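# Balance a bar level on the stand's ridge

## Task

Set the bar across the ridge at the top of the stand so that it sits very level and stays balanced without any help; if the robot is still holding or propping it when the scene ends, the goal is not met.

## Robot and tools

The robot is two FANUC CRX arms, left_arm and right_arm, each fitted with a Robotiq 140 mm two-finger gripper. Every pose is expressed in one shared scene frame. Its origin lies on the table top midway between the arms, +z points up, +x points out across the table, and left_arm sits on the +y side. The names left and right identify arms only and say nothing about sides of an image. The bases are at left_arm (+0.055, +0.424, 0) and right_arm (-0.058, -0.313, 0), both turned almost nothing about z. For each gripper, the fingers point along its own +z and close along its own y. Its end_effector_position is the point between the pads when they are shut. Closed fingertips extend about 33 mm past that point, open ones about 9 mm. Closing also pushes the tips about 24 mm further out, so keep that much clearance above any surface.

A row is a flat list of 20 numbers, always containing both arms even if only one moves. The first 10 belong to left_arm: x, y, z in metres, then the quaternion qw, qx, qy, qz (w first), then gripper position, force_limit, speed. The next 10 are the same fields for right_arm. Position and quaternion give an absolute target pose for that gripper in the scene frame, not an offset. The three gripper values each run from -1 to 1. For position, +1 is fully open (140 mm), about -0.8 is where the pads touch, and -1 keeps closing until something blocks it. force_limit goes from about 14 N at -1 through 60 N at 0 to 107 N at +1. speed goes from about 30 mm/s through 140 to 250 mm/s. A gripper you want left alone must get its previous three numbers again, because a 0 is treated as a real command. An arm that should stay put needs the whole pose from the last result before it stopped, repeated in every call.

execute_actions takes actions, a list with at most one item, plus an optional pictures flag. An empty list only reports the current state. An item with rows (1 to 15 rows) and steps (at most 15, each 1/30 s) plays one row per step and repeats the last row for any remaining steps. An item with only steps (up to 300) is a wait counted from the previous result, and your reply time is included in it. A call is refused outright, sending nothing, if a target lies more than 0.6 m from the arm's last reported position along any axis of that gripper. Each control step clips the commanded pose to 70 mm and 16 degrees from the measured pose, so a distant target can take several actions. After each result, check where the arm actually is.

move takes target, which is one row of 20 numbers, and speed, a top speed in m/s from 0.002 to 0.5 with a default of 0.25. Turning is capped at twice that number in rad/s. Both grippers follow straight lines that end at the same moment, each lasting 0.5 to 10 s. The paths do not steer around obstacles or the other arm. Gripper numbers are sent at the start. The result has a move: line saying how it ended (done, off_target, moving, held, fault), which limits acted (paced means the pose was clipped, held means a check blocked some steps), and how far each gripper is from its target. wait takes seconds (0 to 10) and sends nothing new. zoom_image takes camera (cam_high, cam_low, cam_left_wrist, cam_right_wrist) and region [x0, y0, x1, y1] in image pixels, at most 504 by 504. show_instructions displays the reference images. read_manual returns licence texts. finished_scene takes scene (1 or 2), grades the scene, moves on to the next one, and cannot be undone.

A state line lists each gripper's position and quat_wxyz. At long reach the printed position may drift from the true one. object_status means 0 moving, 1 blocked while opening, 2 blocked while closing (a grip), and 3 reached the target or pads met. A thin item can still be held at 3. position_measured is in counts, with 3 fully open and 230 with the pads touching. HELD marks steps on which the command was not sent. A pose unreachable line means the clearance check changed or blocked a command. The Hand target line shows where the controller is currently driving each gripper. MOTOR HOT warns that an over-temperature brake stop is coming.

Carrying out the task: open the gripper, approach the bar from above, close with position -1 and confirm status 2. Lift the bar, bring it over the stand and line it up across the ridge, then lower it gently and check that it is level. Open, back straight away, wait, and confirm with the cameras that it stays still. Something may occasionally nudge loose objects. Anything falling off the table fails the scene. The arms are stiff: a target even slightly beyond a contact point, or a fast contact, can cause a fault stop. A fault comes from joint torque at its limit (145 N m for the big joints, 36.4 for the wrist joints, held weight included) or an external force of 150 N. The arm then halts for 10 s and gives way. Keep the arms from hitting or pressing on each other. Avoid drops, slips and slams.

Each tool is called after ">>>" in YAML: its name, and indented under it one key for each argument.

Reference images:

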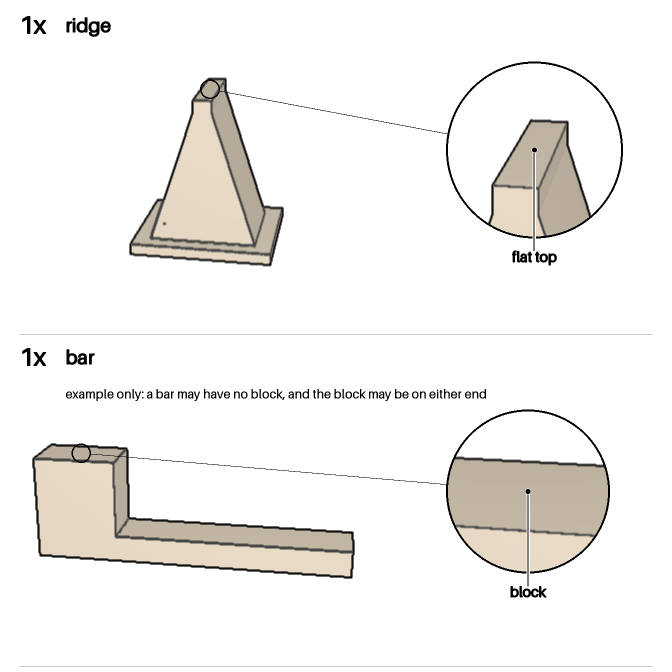

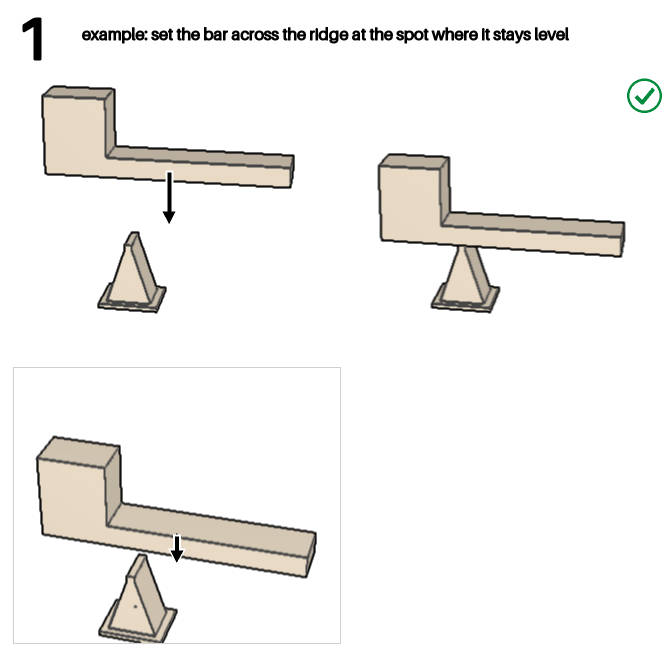

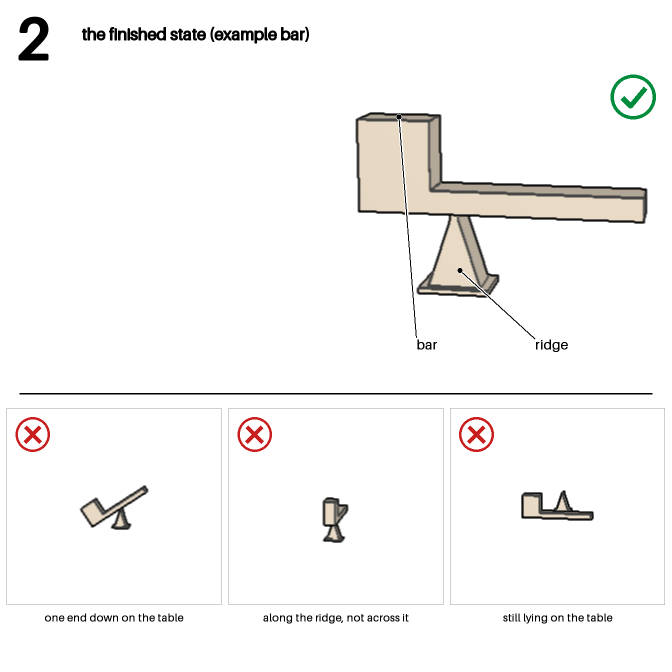

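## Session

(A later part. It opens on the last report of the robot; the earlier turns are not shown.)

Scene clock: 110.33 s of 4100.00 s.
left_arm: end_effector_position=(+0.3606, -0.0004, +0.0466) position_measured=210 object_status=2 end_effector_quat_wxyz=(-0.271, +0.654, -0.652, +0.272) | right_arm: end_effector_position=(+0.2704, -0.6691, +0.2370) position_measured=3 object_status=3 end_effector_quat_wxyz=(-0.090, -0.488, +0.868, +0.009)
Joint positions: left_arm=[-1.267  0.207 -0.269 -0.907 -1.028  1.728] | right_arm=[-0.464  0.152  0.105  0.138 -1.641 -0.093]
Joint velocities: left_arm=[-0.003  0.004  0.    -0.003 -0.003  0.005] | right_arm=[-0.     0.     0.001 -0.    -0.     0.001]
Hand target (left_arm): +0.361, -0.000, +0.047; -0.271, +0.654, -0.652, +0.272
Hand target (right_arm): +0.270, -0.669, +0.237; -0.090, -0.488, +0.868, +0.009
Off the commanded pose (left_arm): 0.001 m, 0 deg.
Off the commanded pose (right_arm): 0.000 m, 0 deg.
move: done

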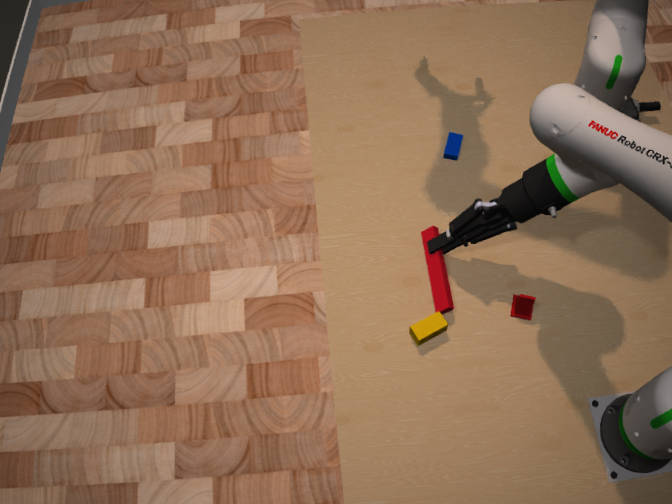

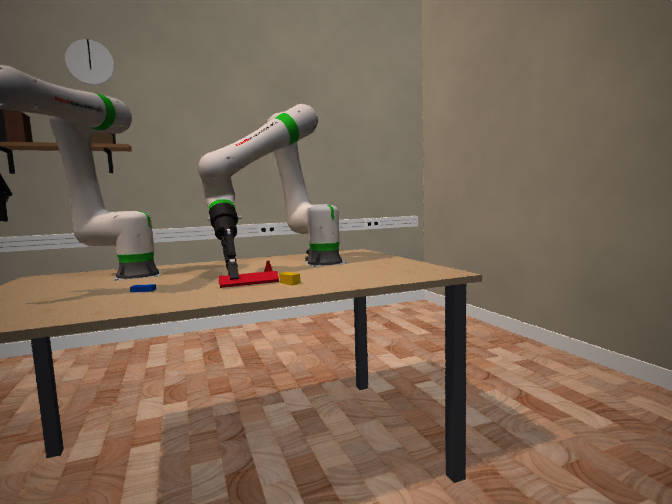

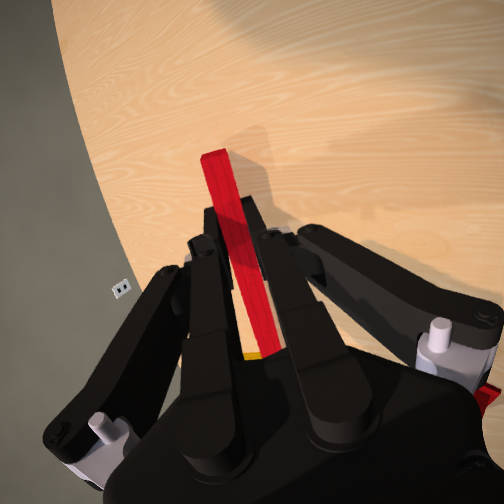

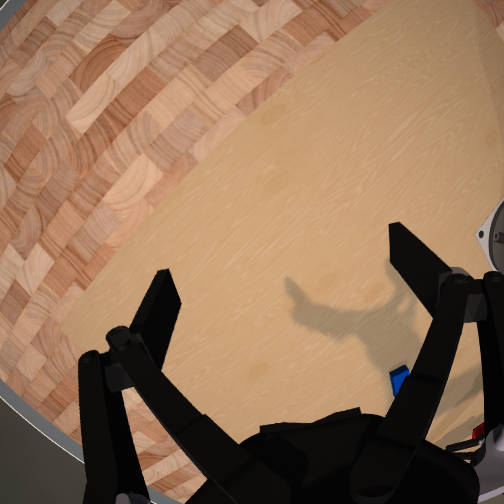

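>>> move:
  target: [0.36,0.0,0.044,-0.271,0.653,-0.653,0.271,-0.5,0,-1,0.2704,-0.6691,0.237,-0.09,-0.488,0.868,0.009,1,0,0]
  speed: 0.01

>>> move:
  target: [0.325,0.0,0.05,-0.271,0.653,-0.653,0.271,-0.5,0,-1,0.2704,-0.6691,0.237,-0.09,-0.488,0.868,0.009,1,0,0]
  speed: 0.03

>>> move:
  target: [0.37,0.05,0.09,0,0.707,-0.707,0,0.2,0,0,0.2704,-0.6691,0.237,-0.09,-0.488,0.868,0.009,1,0,0]

Scene clock: 116.63 s of 4100.00 s.
left_arm: end_effector_position=(+0.3600, -0.0000, +0.0440) position_measured=192 object_status=3 end_effector_quat_wxyz=(-0.271, +0.653, -0.653, +0.271) | right_arm: end_effector_position=(+0.2704, -0.6691, +0.2370) position_measured=3 object_status=3 end_effector_quat_wxyz=(-0.090, -0.488, +0.868, +0.009)
Joint positions: left_arm=[-1.268  0.211 -0.271 -0.909 -1.025  1.732] | right_arm=[-0.464  0.152  0.105  0.138 -1.641 -0.093]
Joint velocities: left_arm=[-0.     0.    -0.    -0.001  0.    -0.   ] | right_arm=[ 0.    -0.     0.    -0.     0.    -0.001]
Hand target (left_arm): +0.360, -0.000, +0.044; -0.271, +0.653, -0.653, +0.271
Hand target (right_arm): +0.270, -0.669, +0.237; -0.090, -0.488, +0.868, +0.009
Off the commanded pose (left_arm): 0.000 m, 0 deg.
Off the commanded pose (right_arm): 0.000 m, 0 deg.
After step 90, 2.60 s passed at rest.
move: done

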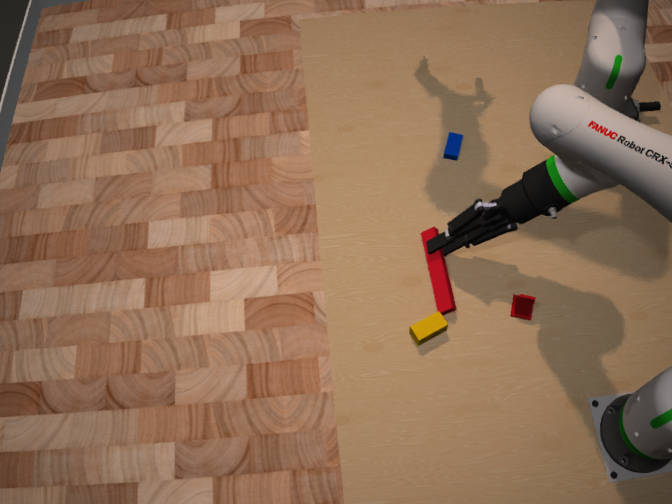

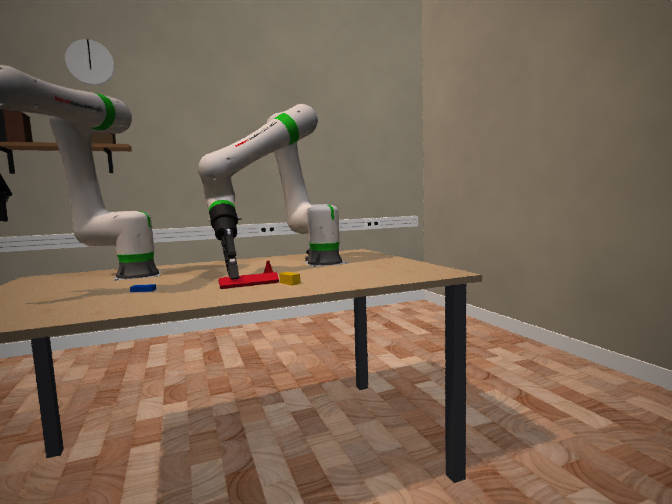

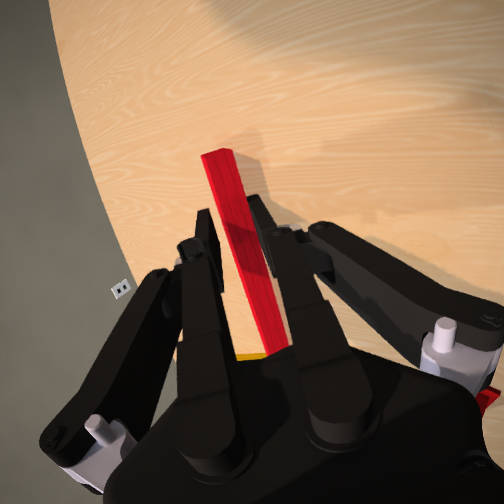

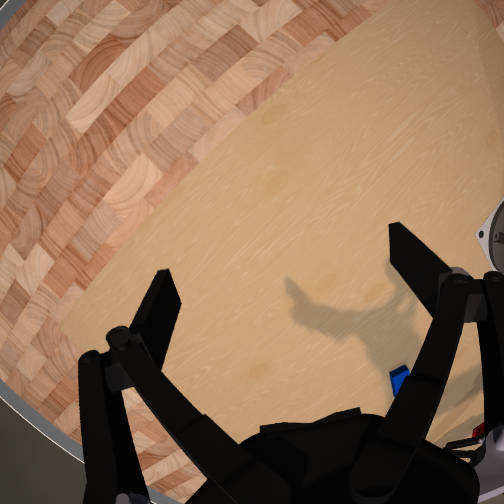

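Scene clock: 118.07 s of 4100.00 s.
left_arm: end_effector_position=(+0.3250, +0.0000, +0.0500) position_measured=192 object_status=3 end_effector_quat_wxyz=(-0.271, +0.653, -0.653, +0.271) | right_arm: end_effector_position=(+0.2704, -0.6691, +0.2370) position_measured=3 object_status=3 end_effector_quat_wxyz=(-0.090, -0.488, +0.868, +0.009)
Joint positions: left_arm=[-1.345  0.194 -0.278 -0.893 -1.085  1.771] | right_arm=[-0.464  0.152  0.105  0.138 -1.641 -0.093]
Joint velocities: left_arm=[-0.002 -0.    -0.    -0.    -0.001 -0.   ] | right_arm=[-0. -0. -0.  0.  0. -0.]
Hand target (left_arm): +0.325, +0.000, +0.050; -0.271, +0.653, -0.653, +0.271
Hand target (right_arm): +0.270, -0.669, +0.237; -0.090, -0.488, +0.868, +0.009
Off the commanded pose (left_arm): 0.000 m, 0 deg.
Off the commanded pose (right_arm): 0.000 m, 0 deg.
move: done

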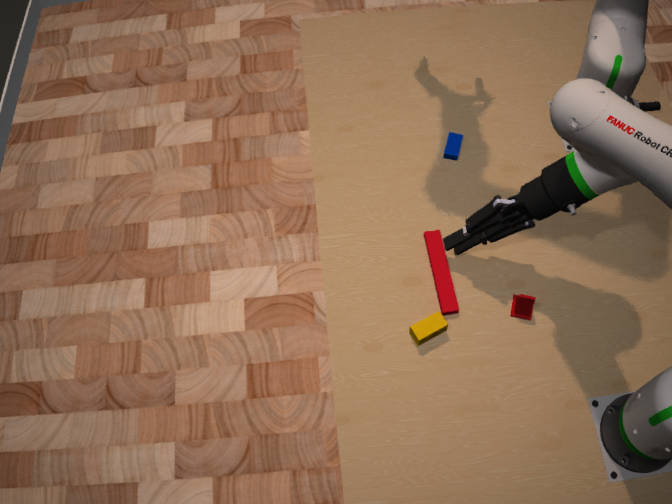

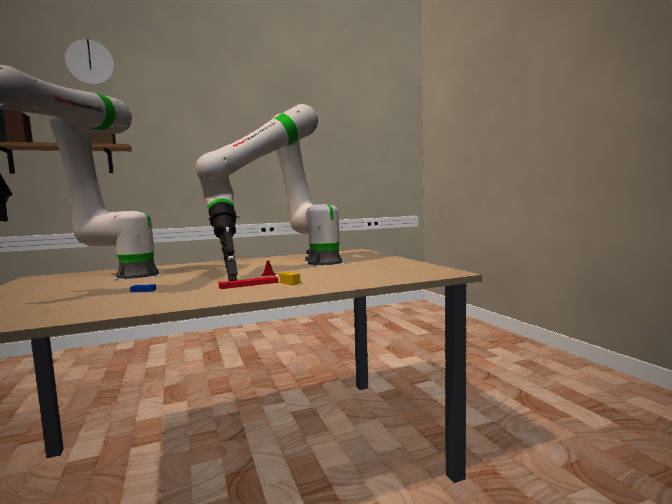

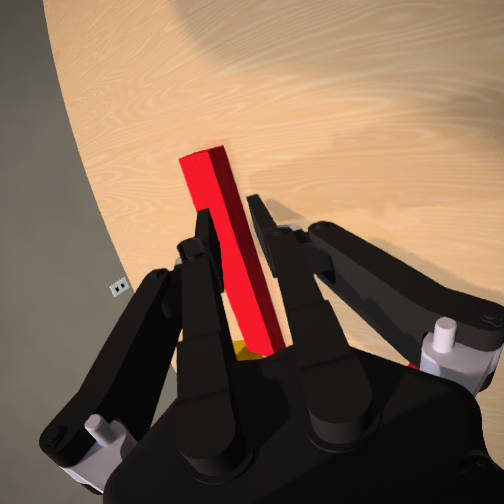

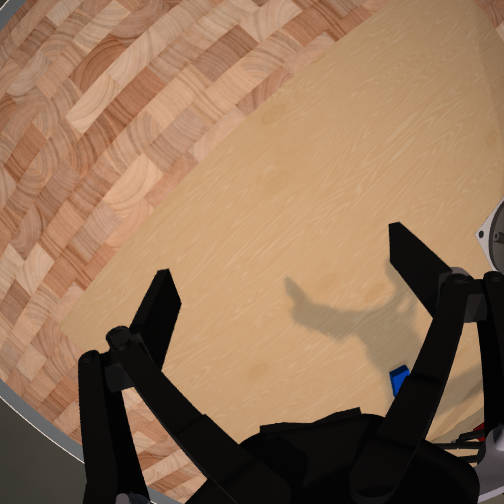

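Scene clock: 120.07 s of 4100.00 s.
left_arm: end_effector_position=(+0.3694, +0.0504, +0.0895) position_measured=104 object_status=3 end_effector_quat_wxyz=(-0.001, +0.707, -0.708, -0.001) | right_arm: end_effector_position=(+0.2704, -0.6691, +0.2370) position_measured=3 object_status=3 end_effector_quat_wxyz=(-0.090, -0.488, +0.868, +0.009)
Joint positions: left_arm=[-0.611  0.16  -0.18  -0.001 -1.232  0.602] | right_arm=[-0.464  0.152  0.105  0.138 -1.641 -0.093]
Joint velocities: left_arm=[ 0.002  0.002  0.002  0.001 -0.003 -0.001] | right_arm=[ 0.     0.    -0.     0.    -0.001 -0.001]
Hand target (left_arm): +0.369, +0.050, +0.089; -0.000, +0.707, -0.708, -0.001
Hand target (right_arm): +0.270, -0.669, +0.237; -0.090, -0.488, +0.868, +0.009
Off the commanded pose (left_arm): 0.001 m, 0 deg.
Off the commanded pose (right_arm): 0.000 m, 0 deg.
move: done

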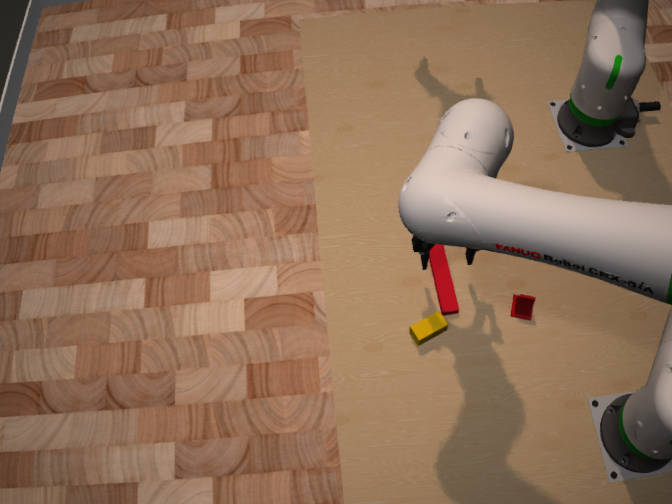

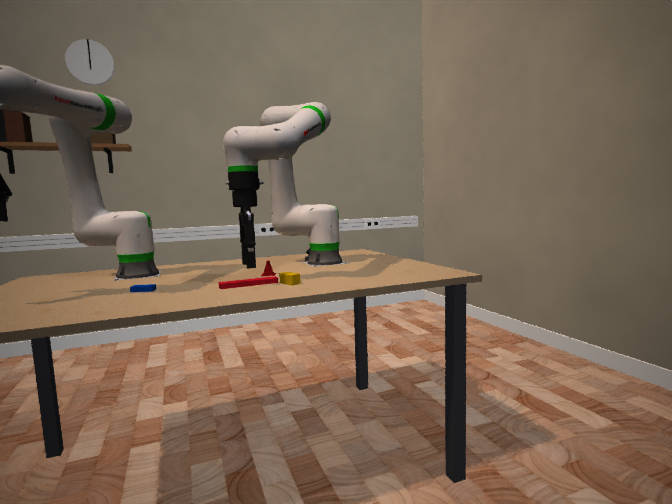

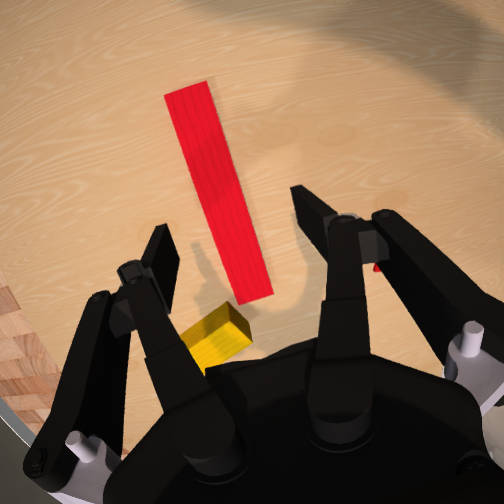

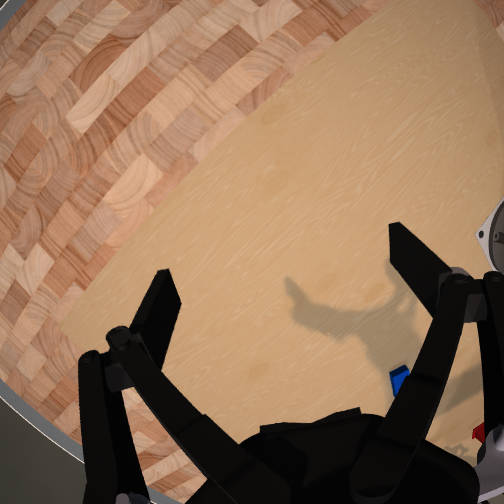

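>>> move:
  target: [0.375,0.05,0.04,0,0.707,-0.707,0,0,0,0,0.2704,-0.6691,0.237,-0.09,-0.488,0.868,0.009,1,0,0]
  speed: 0.08

>>> move:
  target: [0.375,0.05,0.04,0,0.707,-0.707,0,-1,0,-0.5,0.2704,-0.6691,0.237,-0.09,-0.488,0.868,0.009,1,0,0]

>>> move:
  target: [0.34,0.07,0.12,0,0.65,-0.76,0,-1,0,-0.5,0.2704,-0.6691,0.237,-0.09,-0.488,0.868,0.009,1,0,0]
  speed: 0.15

>>> move:
  target: [0.228,0.15,0.105,0,0.574,-0.819,0,-1,0,-0.5,0.2704,-0.6691,0.237,-0.09,-0.488,0.868,0.009,1,0,0]
  speed: 0.15

>>> zoom_image:
  camera: "cam_low"
  region: [230,235,310,285]

Scene clock: 134.33 s of 4100.00 s.
left_arm: end_effector_position=(+0.3751, +0.0499, +0.0401) position_measured=129 object_status=3 end_effector_quat_wxyz=(+0.000, +0.707, -0.707, +0.000) | right_arm: end_effector_position=(+0.2704, -0.6691, +0.2370) position_measured=3 object_status=3 end_effector_quat_wxyz=(-0.090, -0.488, +0.868, +0.009)
Joint positions: left_arm=[-0.604  0.216 -0.239  0.    -1.116  0.595] | right_arm=[-0.464  0.152  0.105  0.138 -1.641 -0.093]
Joint velocities: left_arm=[ 0.     0.002 -0.    -0.001  0.001  0.001] | right_arm=[-0.001 -0.001  0.     0.     0.     0.   ]
Hand target (left_arm): +0.375, +0.050, +0.040; +0.000, +0.707, -0.707, +0.000
Hand target (right_arm): +0.270, -0.669, +0.237; -0.090, -0.488, +0.868, +0.009
Off the commanded pose (left_arm): 0.000 m, 0 deg.
Off the commanded pose (right_arm): 0.000 m, 0 deg.
After step 90, 10.30 s passed at rest.
move: done

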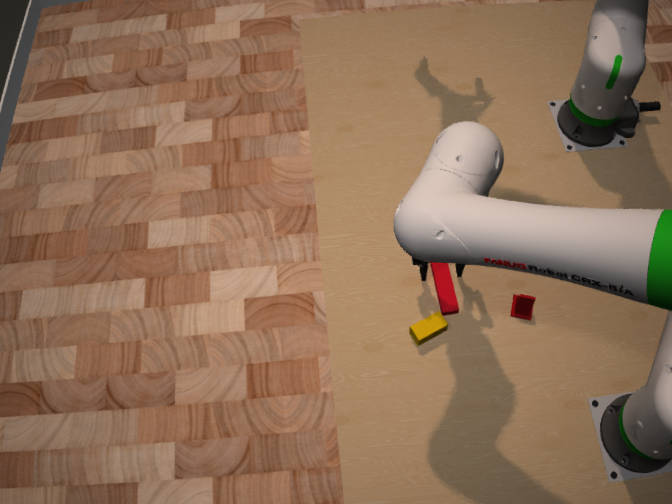

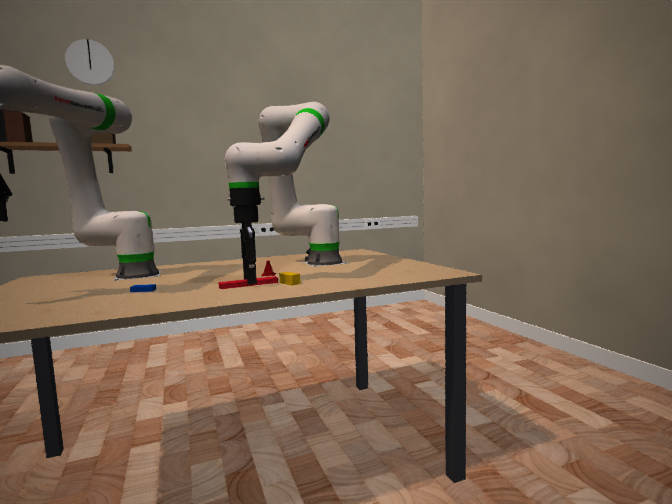

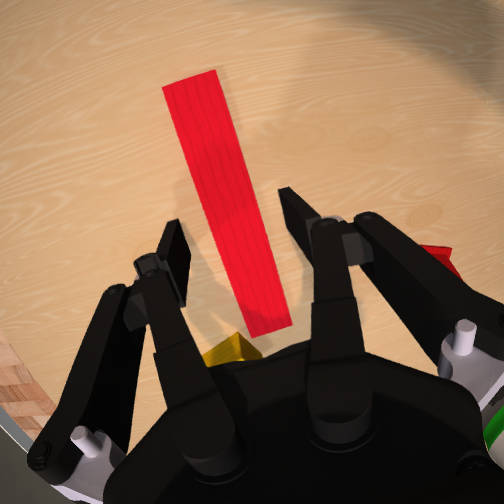

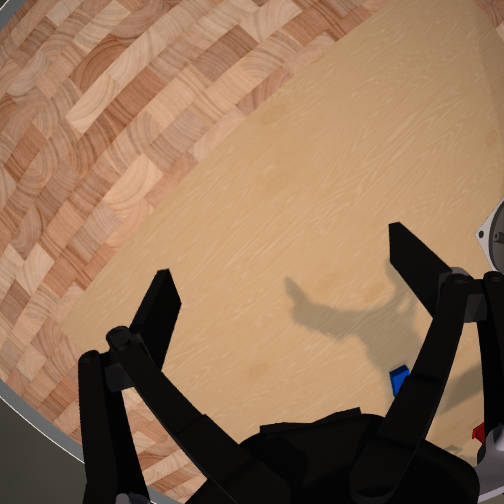

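Scene clock: 135.03 s of 4100.00 s.
left_arm: end_effector_position=(+0.3750, +0.0500, +0.0400) position_measured=185 object_status=2 end_effector_quat_wxyz=(+0.000, +0.707, -0.707, -0.000) | right_arm: end_effector_position=(+0.2704, -0.6691, +0.2370) position_measured=3 object_status=3 end_effector_quat_wxyz=(-0.090, -0.488, +0.868, +0.009)
Joint positions: left_arm=[-0.604  0.216 -0.239  0.    -1.116  0.595] | right_arm=[-0.464  0.152  0.105  0.138 -1.641 -0.093]
Joint velocities: left_arm=[-0.    -0.    -0.     0.001 -0.    -0.001] | right_arm=[-0.     0.001 -0.     0.    -0.     0.   ]
Hand target (left_arm): +0.375, +0.050, +0.040; +0.000, +0.707, -0.707, -0.000
Hand target (right_arm): +0.270, -0.669, +0.237; -0.090, -0.488, +0.868, +0.009
Off the commanded pose (left_arm): 0.000 m, 0 deg.
Off the commanded pose (right_arm): 0.000 m, 0 deg.
move: done

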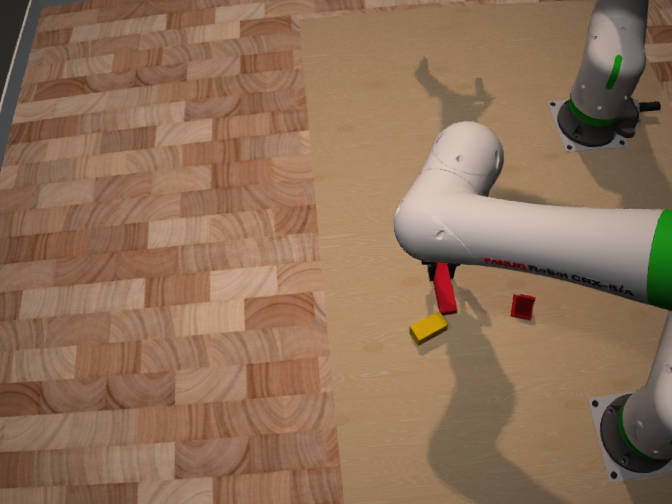

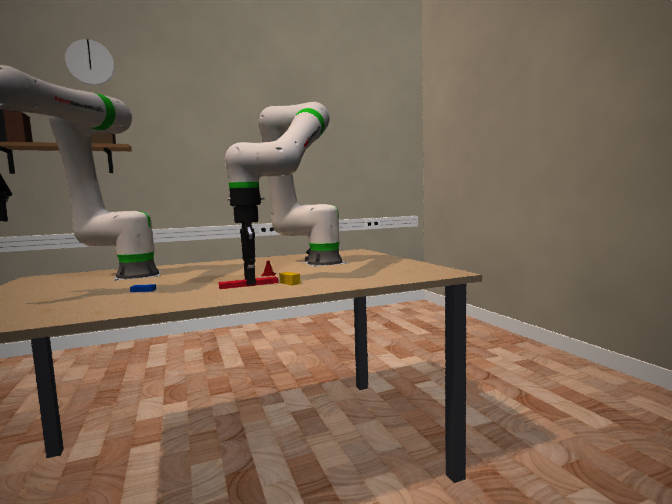

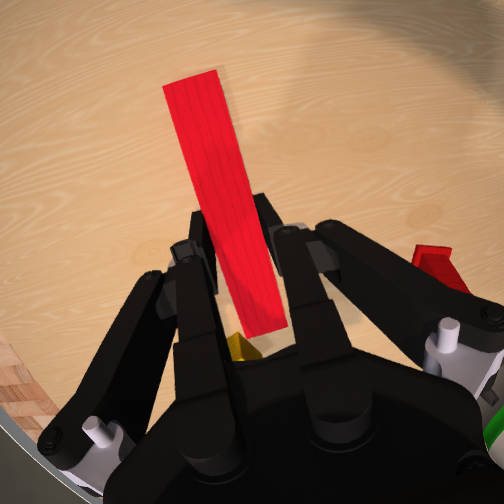

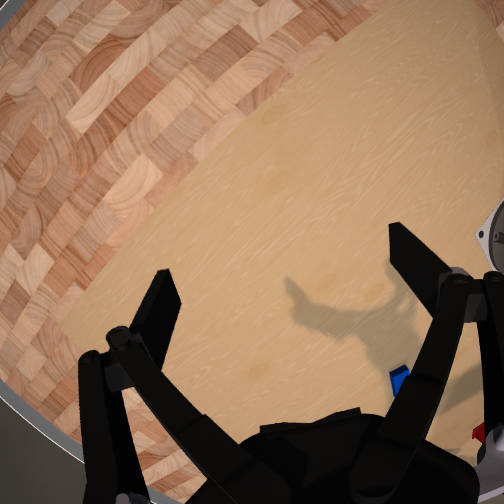

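Scene clock: 136.03 s of 4100.00 s.
left_arm: end_effector_position=(+0.3399, +0.0703, +0.1198) position_measured=185 object_status=2 end_effector_quat_wxyz=(+0.000, -0.650, +0.760, +0.000) | right_arm: end_effector_position=(+0.2704, -0.6691, +0.2370) position_measured=3 object_status=3 end_effector_quat_wxyz=(-0.090, -0.488, +0.868, +0.009)
Joint positions: left_arm=[-0.611  0.051 -0.227 -0.    -1.293  0.447] | right_arm=[-0.464  0.152  0.105  0.138 -1.641 -0.093]
Joint velocities: left_arm=[ 0.    -0.     0.     0.    -0.001  0.   ] | right_arm=[-0.    -0.    -0.     0.    -0.     0.001]
Hand target (left_arm): +0.340, +0.070, +0.120; +0.000, -0.650, +0.760, +0.000
Hand target (right_arm): +0.270, -0.669, +0.237; -0.090, -0.488, +0.868, +0.009
Off the commanded pose (left_arm): 0.000 m, 0 deg.
Off the commanded pose (right_arm): 0.000 m, 0 deg.
move: done

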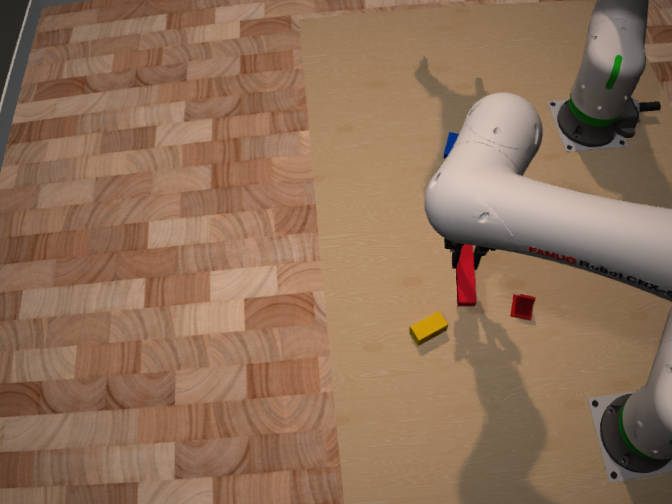

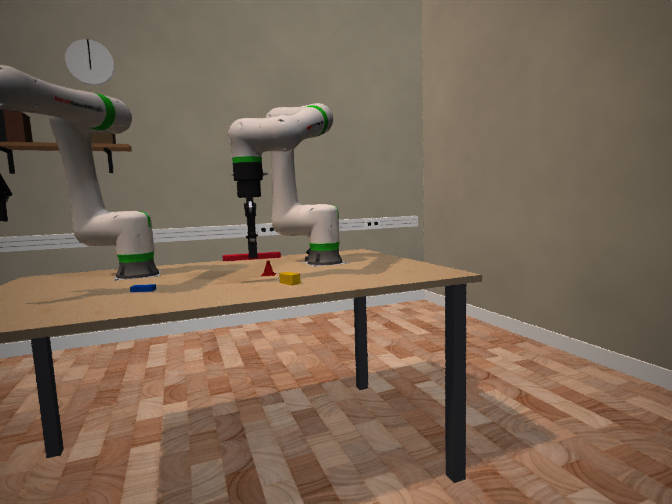

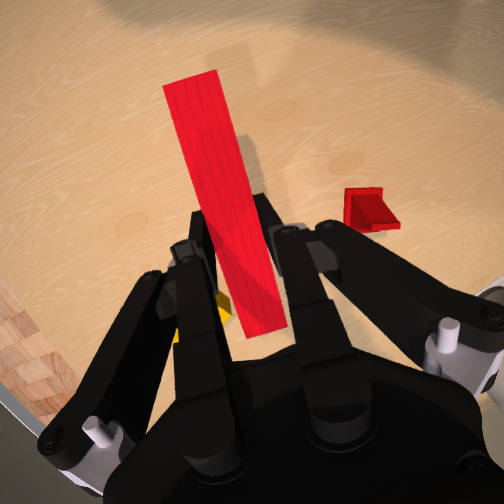

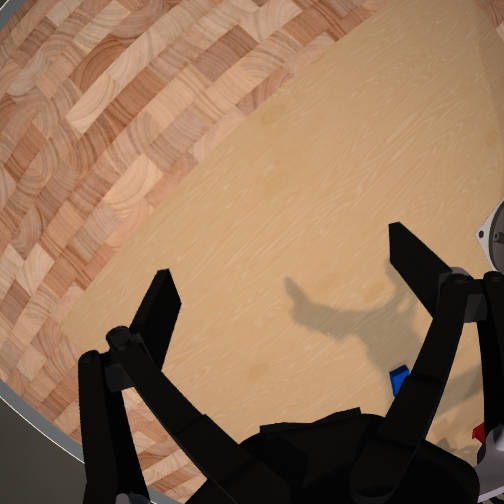

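Scene clock: 137.37 s of 4100.00 s.
left_arm: end_effector_position=(+0.2282, +0.1502, +0.1046) position_measured=185 object_status=2 end_effector_quat_wxyz=(+0.000, -0.574, +0.819, +0.000) | right_arm: end_effector_position=(+0.2704, -0.6691, +0.2370) position_measured=3 object_status=3 end_effector_quat_wxyz=(-0.090, -0.488, +0.868, +0.009)
Joint positions: left_arm=[-0.602 -0.291 -0.566 -0.    -1.296  0.245] | right_arm=[-0.464  0.152  0.105  0.138 -1.641 -0.093]
Joint velocities: left_arm=[ 0.001 -0.003 -0.002  0.002 -0.001 -0.003] | right_arm=[ 0.     0.    -0.001 -0.    -0.    -0.001]
Hand target (left_arm): +0.228, +0.150, +0.105; +0.000, -0.574, +0.819, +0.000
Hand target (right_arm): +0.270, -0.669, +0.237; -0.090, -0.488, +0.868, +0.009
Off the commanded pose (left_arm): 0.001 m, 0 deg.
Off the commanded pose (right_arm): 0.000 m, 0 deg.
move: done

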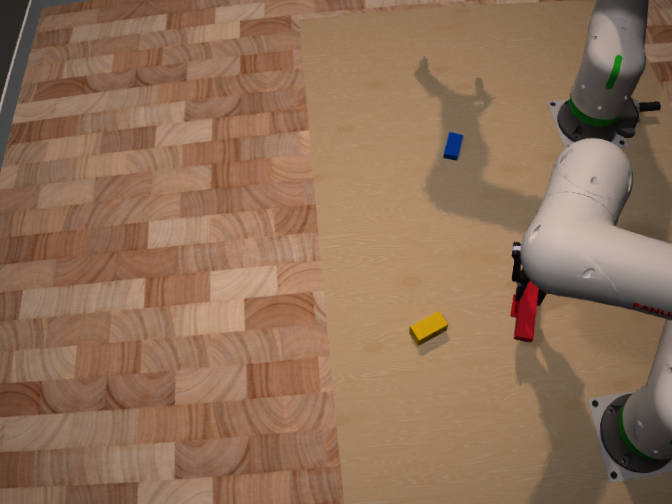

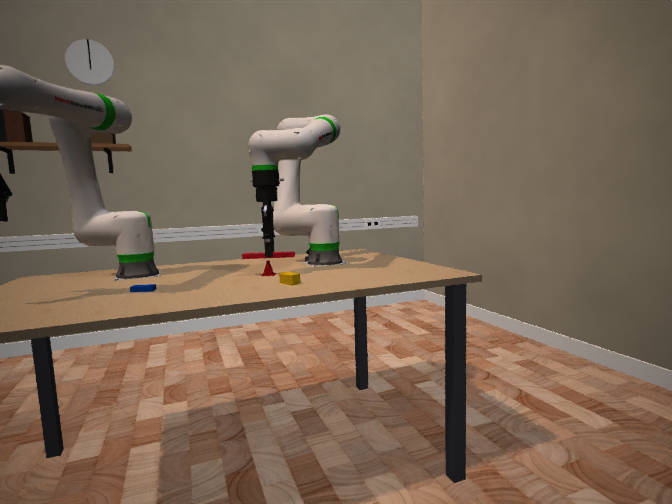

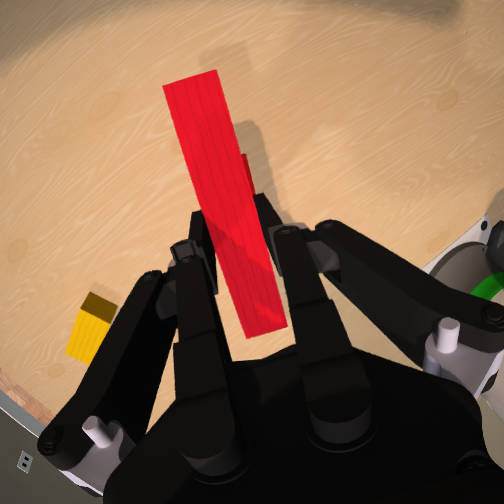

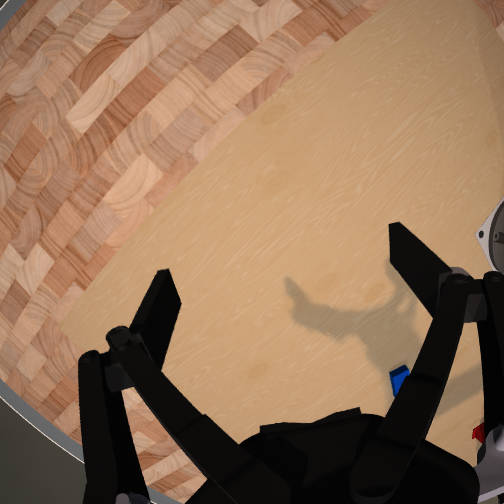

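Region (230, 235, 310, 285) of cam_low's 672x504 image, scaled by 6.300, with more detail than that image has; it fills the top 315 rows of this view, and the rest is white.

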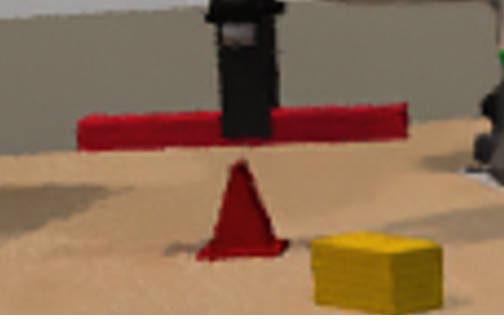

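>>> move:
  target: [0.2222,0.1458,0.0965,0,0.574,-0.819,0,-1,0,0,0.2704,-0.6691,0.237,-0.09,-0.488,0.868,0.009,1,0,0]
  speed: 0.01

>>> zoom_image:
  camera: "cam_low"
  region: [230,235,310,285]

>>> execute_actions:
  actions:
    - {"rows":[[0.2222,0.1458,0.0965,0,0.574,-0.819,0,-0.42,0,0,0.2704,-0.6691,0.237,-0.09,-0.488,0.868,0.009,1,0,0],[0.2222,0.1458,0.0965,0,0.574,-0.819,0,-0.42,0,0,0.2704,-0.6691,0.237,-0.09,-0.488,0.868,0.009,1,0,0],[0.2222,0.1458,0.0965,0,0.574,-0.819,0,-0.42,0,0,0.2704,-0.6691,0.237,-0.09,-0.488,0.868,0.009,1,0,0],[0.2222,0.1458,0.0965,0,0.574,-0.819,0,-0.42,0,0,0.2704,-0.6691,0.237,-0.09,-0.488,0.868,0.009,1,0,0],[0.2222,0.1458,0.0965,0,0.574,-0.819,0,-1,0,0,0.2704,-0.6691,0.237,-0.09,-0.488,0.868,0.009,1,0,0]],"steps":15}

>>> zoom_image:
  camera: "cam_low"
  region: [230,235,310,285]

Scene clock: 144.80 s of 4100.00 s.
left_arm: end_effector_position=(+0.2222, +0.1458, +0.0965) position_measured=185 object_status=2 end_effector_quat_wxyz=(-0.000, -0.574, +0.819, -0.000) | right_arm: end_effector_position=(+0.2704, -0.6691, +0.2370) position_measured=3 object_status=3 end_effector_quat_wxyz=(-0.090, -0.488, +0.868, +0.009)
Joint positions: left_arm=[-0.625 -0.283 -0.58   0.    -1.274  0.269] | right_arm=[-0.464  0.152  0.105  0.138 -1.641 -0.093]
Joint velocities: left_arm=[-0.001 -0.    -0.001  0.     0.001  0.001] | right_arm=[-0.     0.     0.     0.    -0.001  0.   ]
Hand target (left_arm): +0.222, +0.146, +0.097; -0.000, -0.574, +0.819, -0.000
Hand target (right_arm): +0.270, -0.669, +0.237; -0.090, -0.488, +0.868, +0.009
Off the commanded pose (left_arm): 0.000 m, 0 deg.
Off the commanded pose (right_arm): 0.000 m, 0 deg.
After step 90, 3.10 s passed at rest.
move: done

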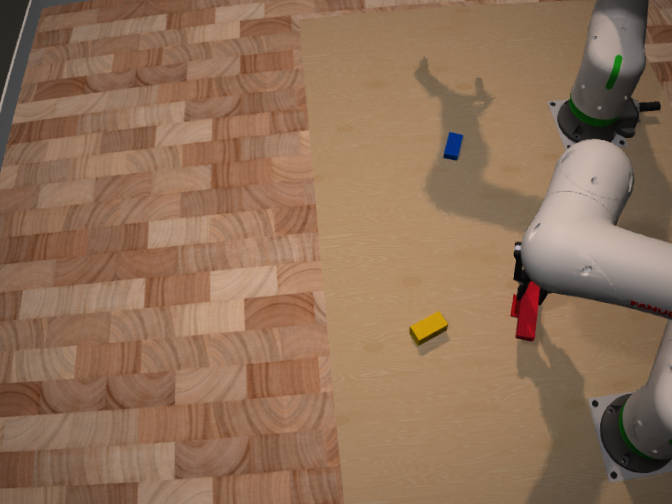

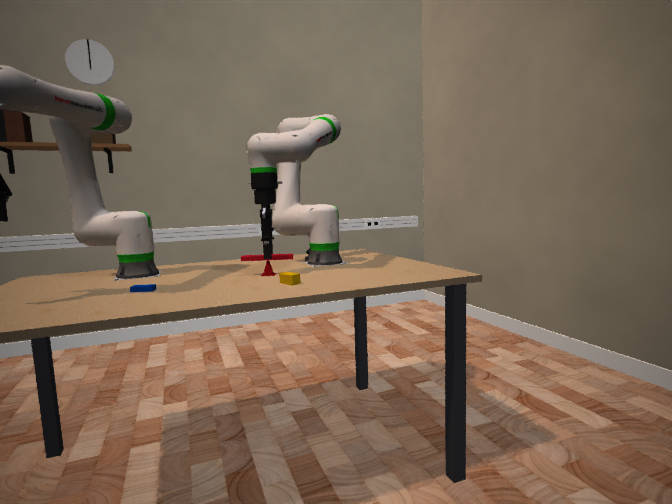

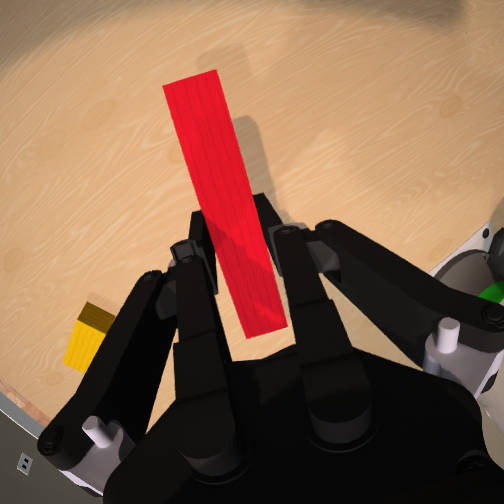

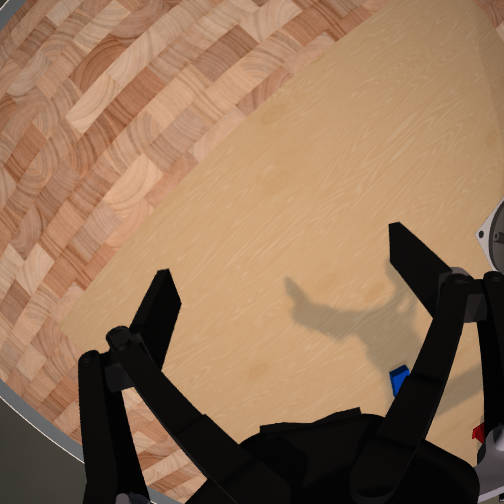

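Region (230, 235, 310, 285) of cam_low's 672x504 image, scaled by 6.300, with more detail than that image has; it fills the top 315 rows of this view, and the rest is white.

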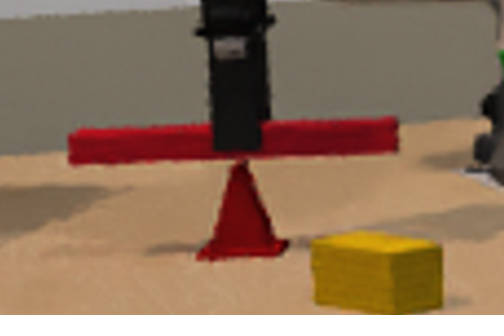

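Scene clock: 145.30 s of 4100.00 s.
left_arm: end_effector_position=(+0.2222, +0.1458, +0.0965) position_measured=185 object_status=2 end_effector_quat_wxyz=(-0.000, -0.574, +0.819, -0.000) | right_arm: end_effector_position=(+0.2704, -0.6691, +0.2370) position_measured=3 object_status=3 end_effector_quat_wxyz=(-0.090, -0.488, +0.868, +0.009)
Joint positions: left_arm=[-0.626 -0.283 -0.58   0.    -1.274  0.269] | right_arm=[-0.464  0.152  0.105  0.138 -1.641 -0.093]
Joint velocities: left_arm=[-0.     0.001 -0.     0.     0.001 -0.   ] | right_arm=[ 0.001 -0.     0.    -0.     0.001 -0.   ]
Hand target (left_arm): +0.222, +0.146, +0.097; -0.000, -0.574, +0.819, -0.000
Hand target (right_arm): +0.270, -0.669, +0.237; -0.090, -0.488, +0.868, +0.009
Off the commanded pose (left_arm): 0.000 m, 0 deg.
Off the commanded pose (right_arm): 0.000 m, 0 deg.
Steps of this call (steps 1 to 15: all 15 steps of this action). Readings (end_effector_position | what the end effector reports):
1: left_arm (+0.2222, +0.1458, +0.0965) | right_arm (+0.2704, -0.6691, +0.2370) | left_arm position_measured=185 object_status=0 | right_arm position_measured=3 object_status=3
2: left_arm (+0.2222, +0.1458, +0.0965) | right_arm (+0.2704, -0.6691, +0.2370) | left_arm position_measured=185 object_status=0 | right_arm position_measured=3 object_status=3
4: left_arm (+0.2222, +0.1458, +0.0965) | right_arm (+0.2704, -0.6691, +0.2370) | left_arm position_measured=182 object_status=0 | right_arm position_measured=3 object_status=3
8: left_arm (+0.2222, +0.1458, +0.0965) | right_arm (+0.2704, -0.6691, +0.2370) | left_arm position_measured=185 object_status=0 | right_arm position_measured=3 object_status=3
15: the state above

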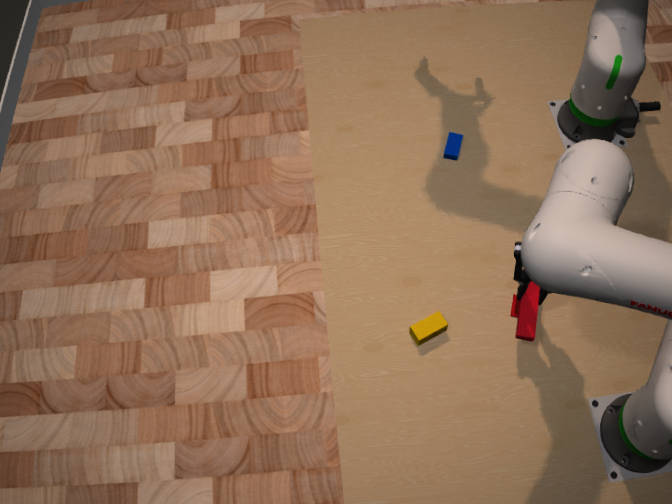

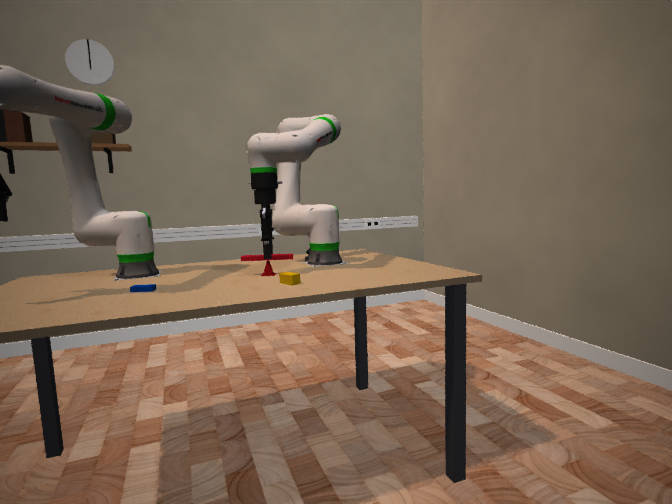

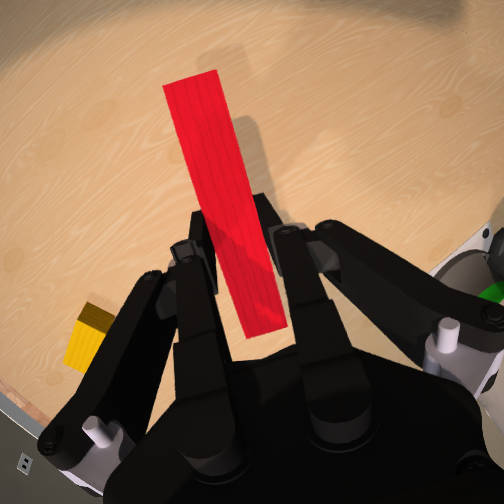

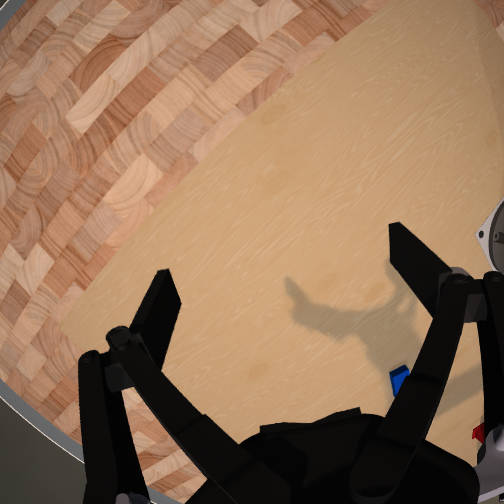

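Region (230, 235, 310, 285) of cam_low's 672x504 image, scaled by 6.300, with more detail than that image has; it fills the top 315 rows of this view, and the rest is white.

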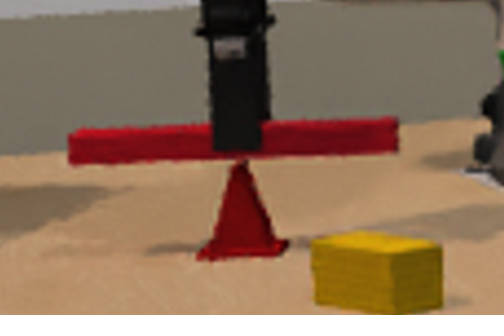

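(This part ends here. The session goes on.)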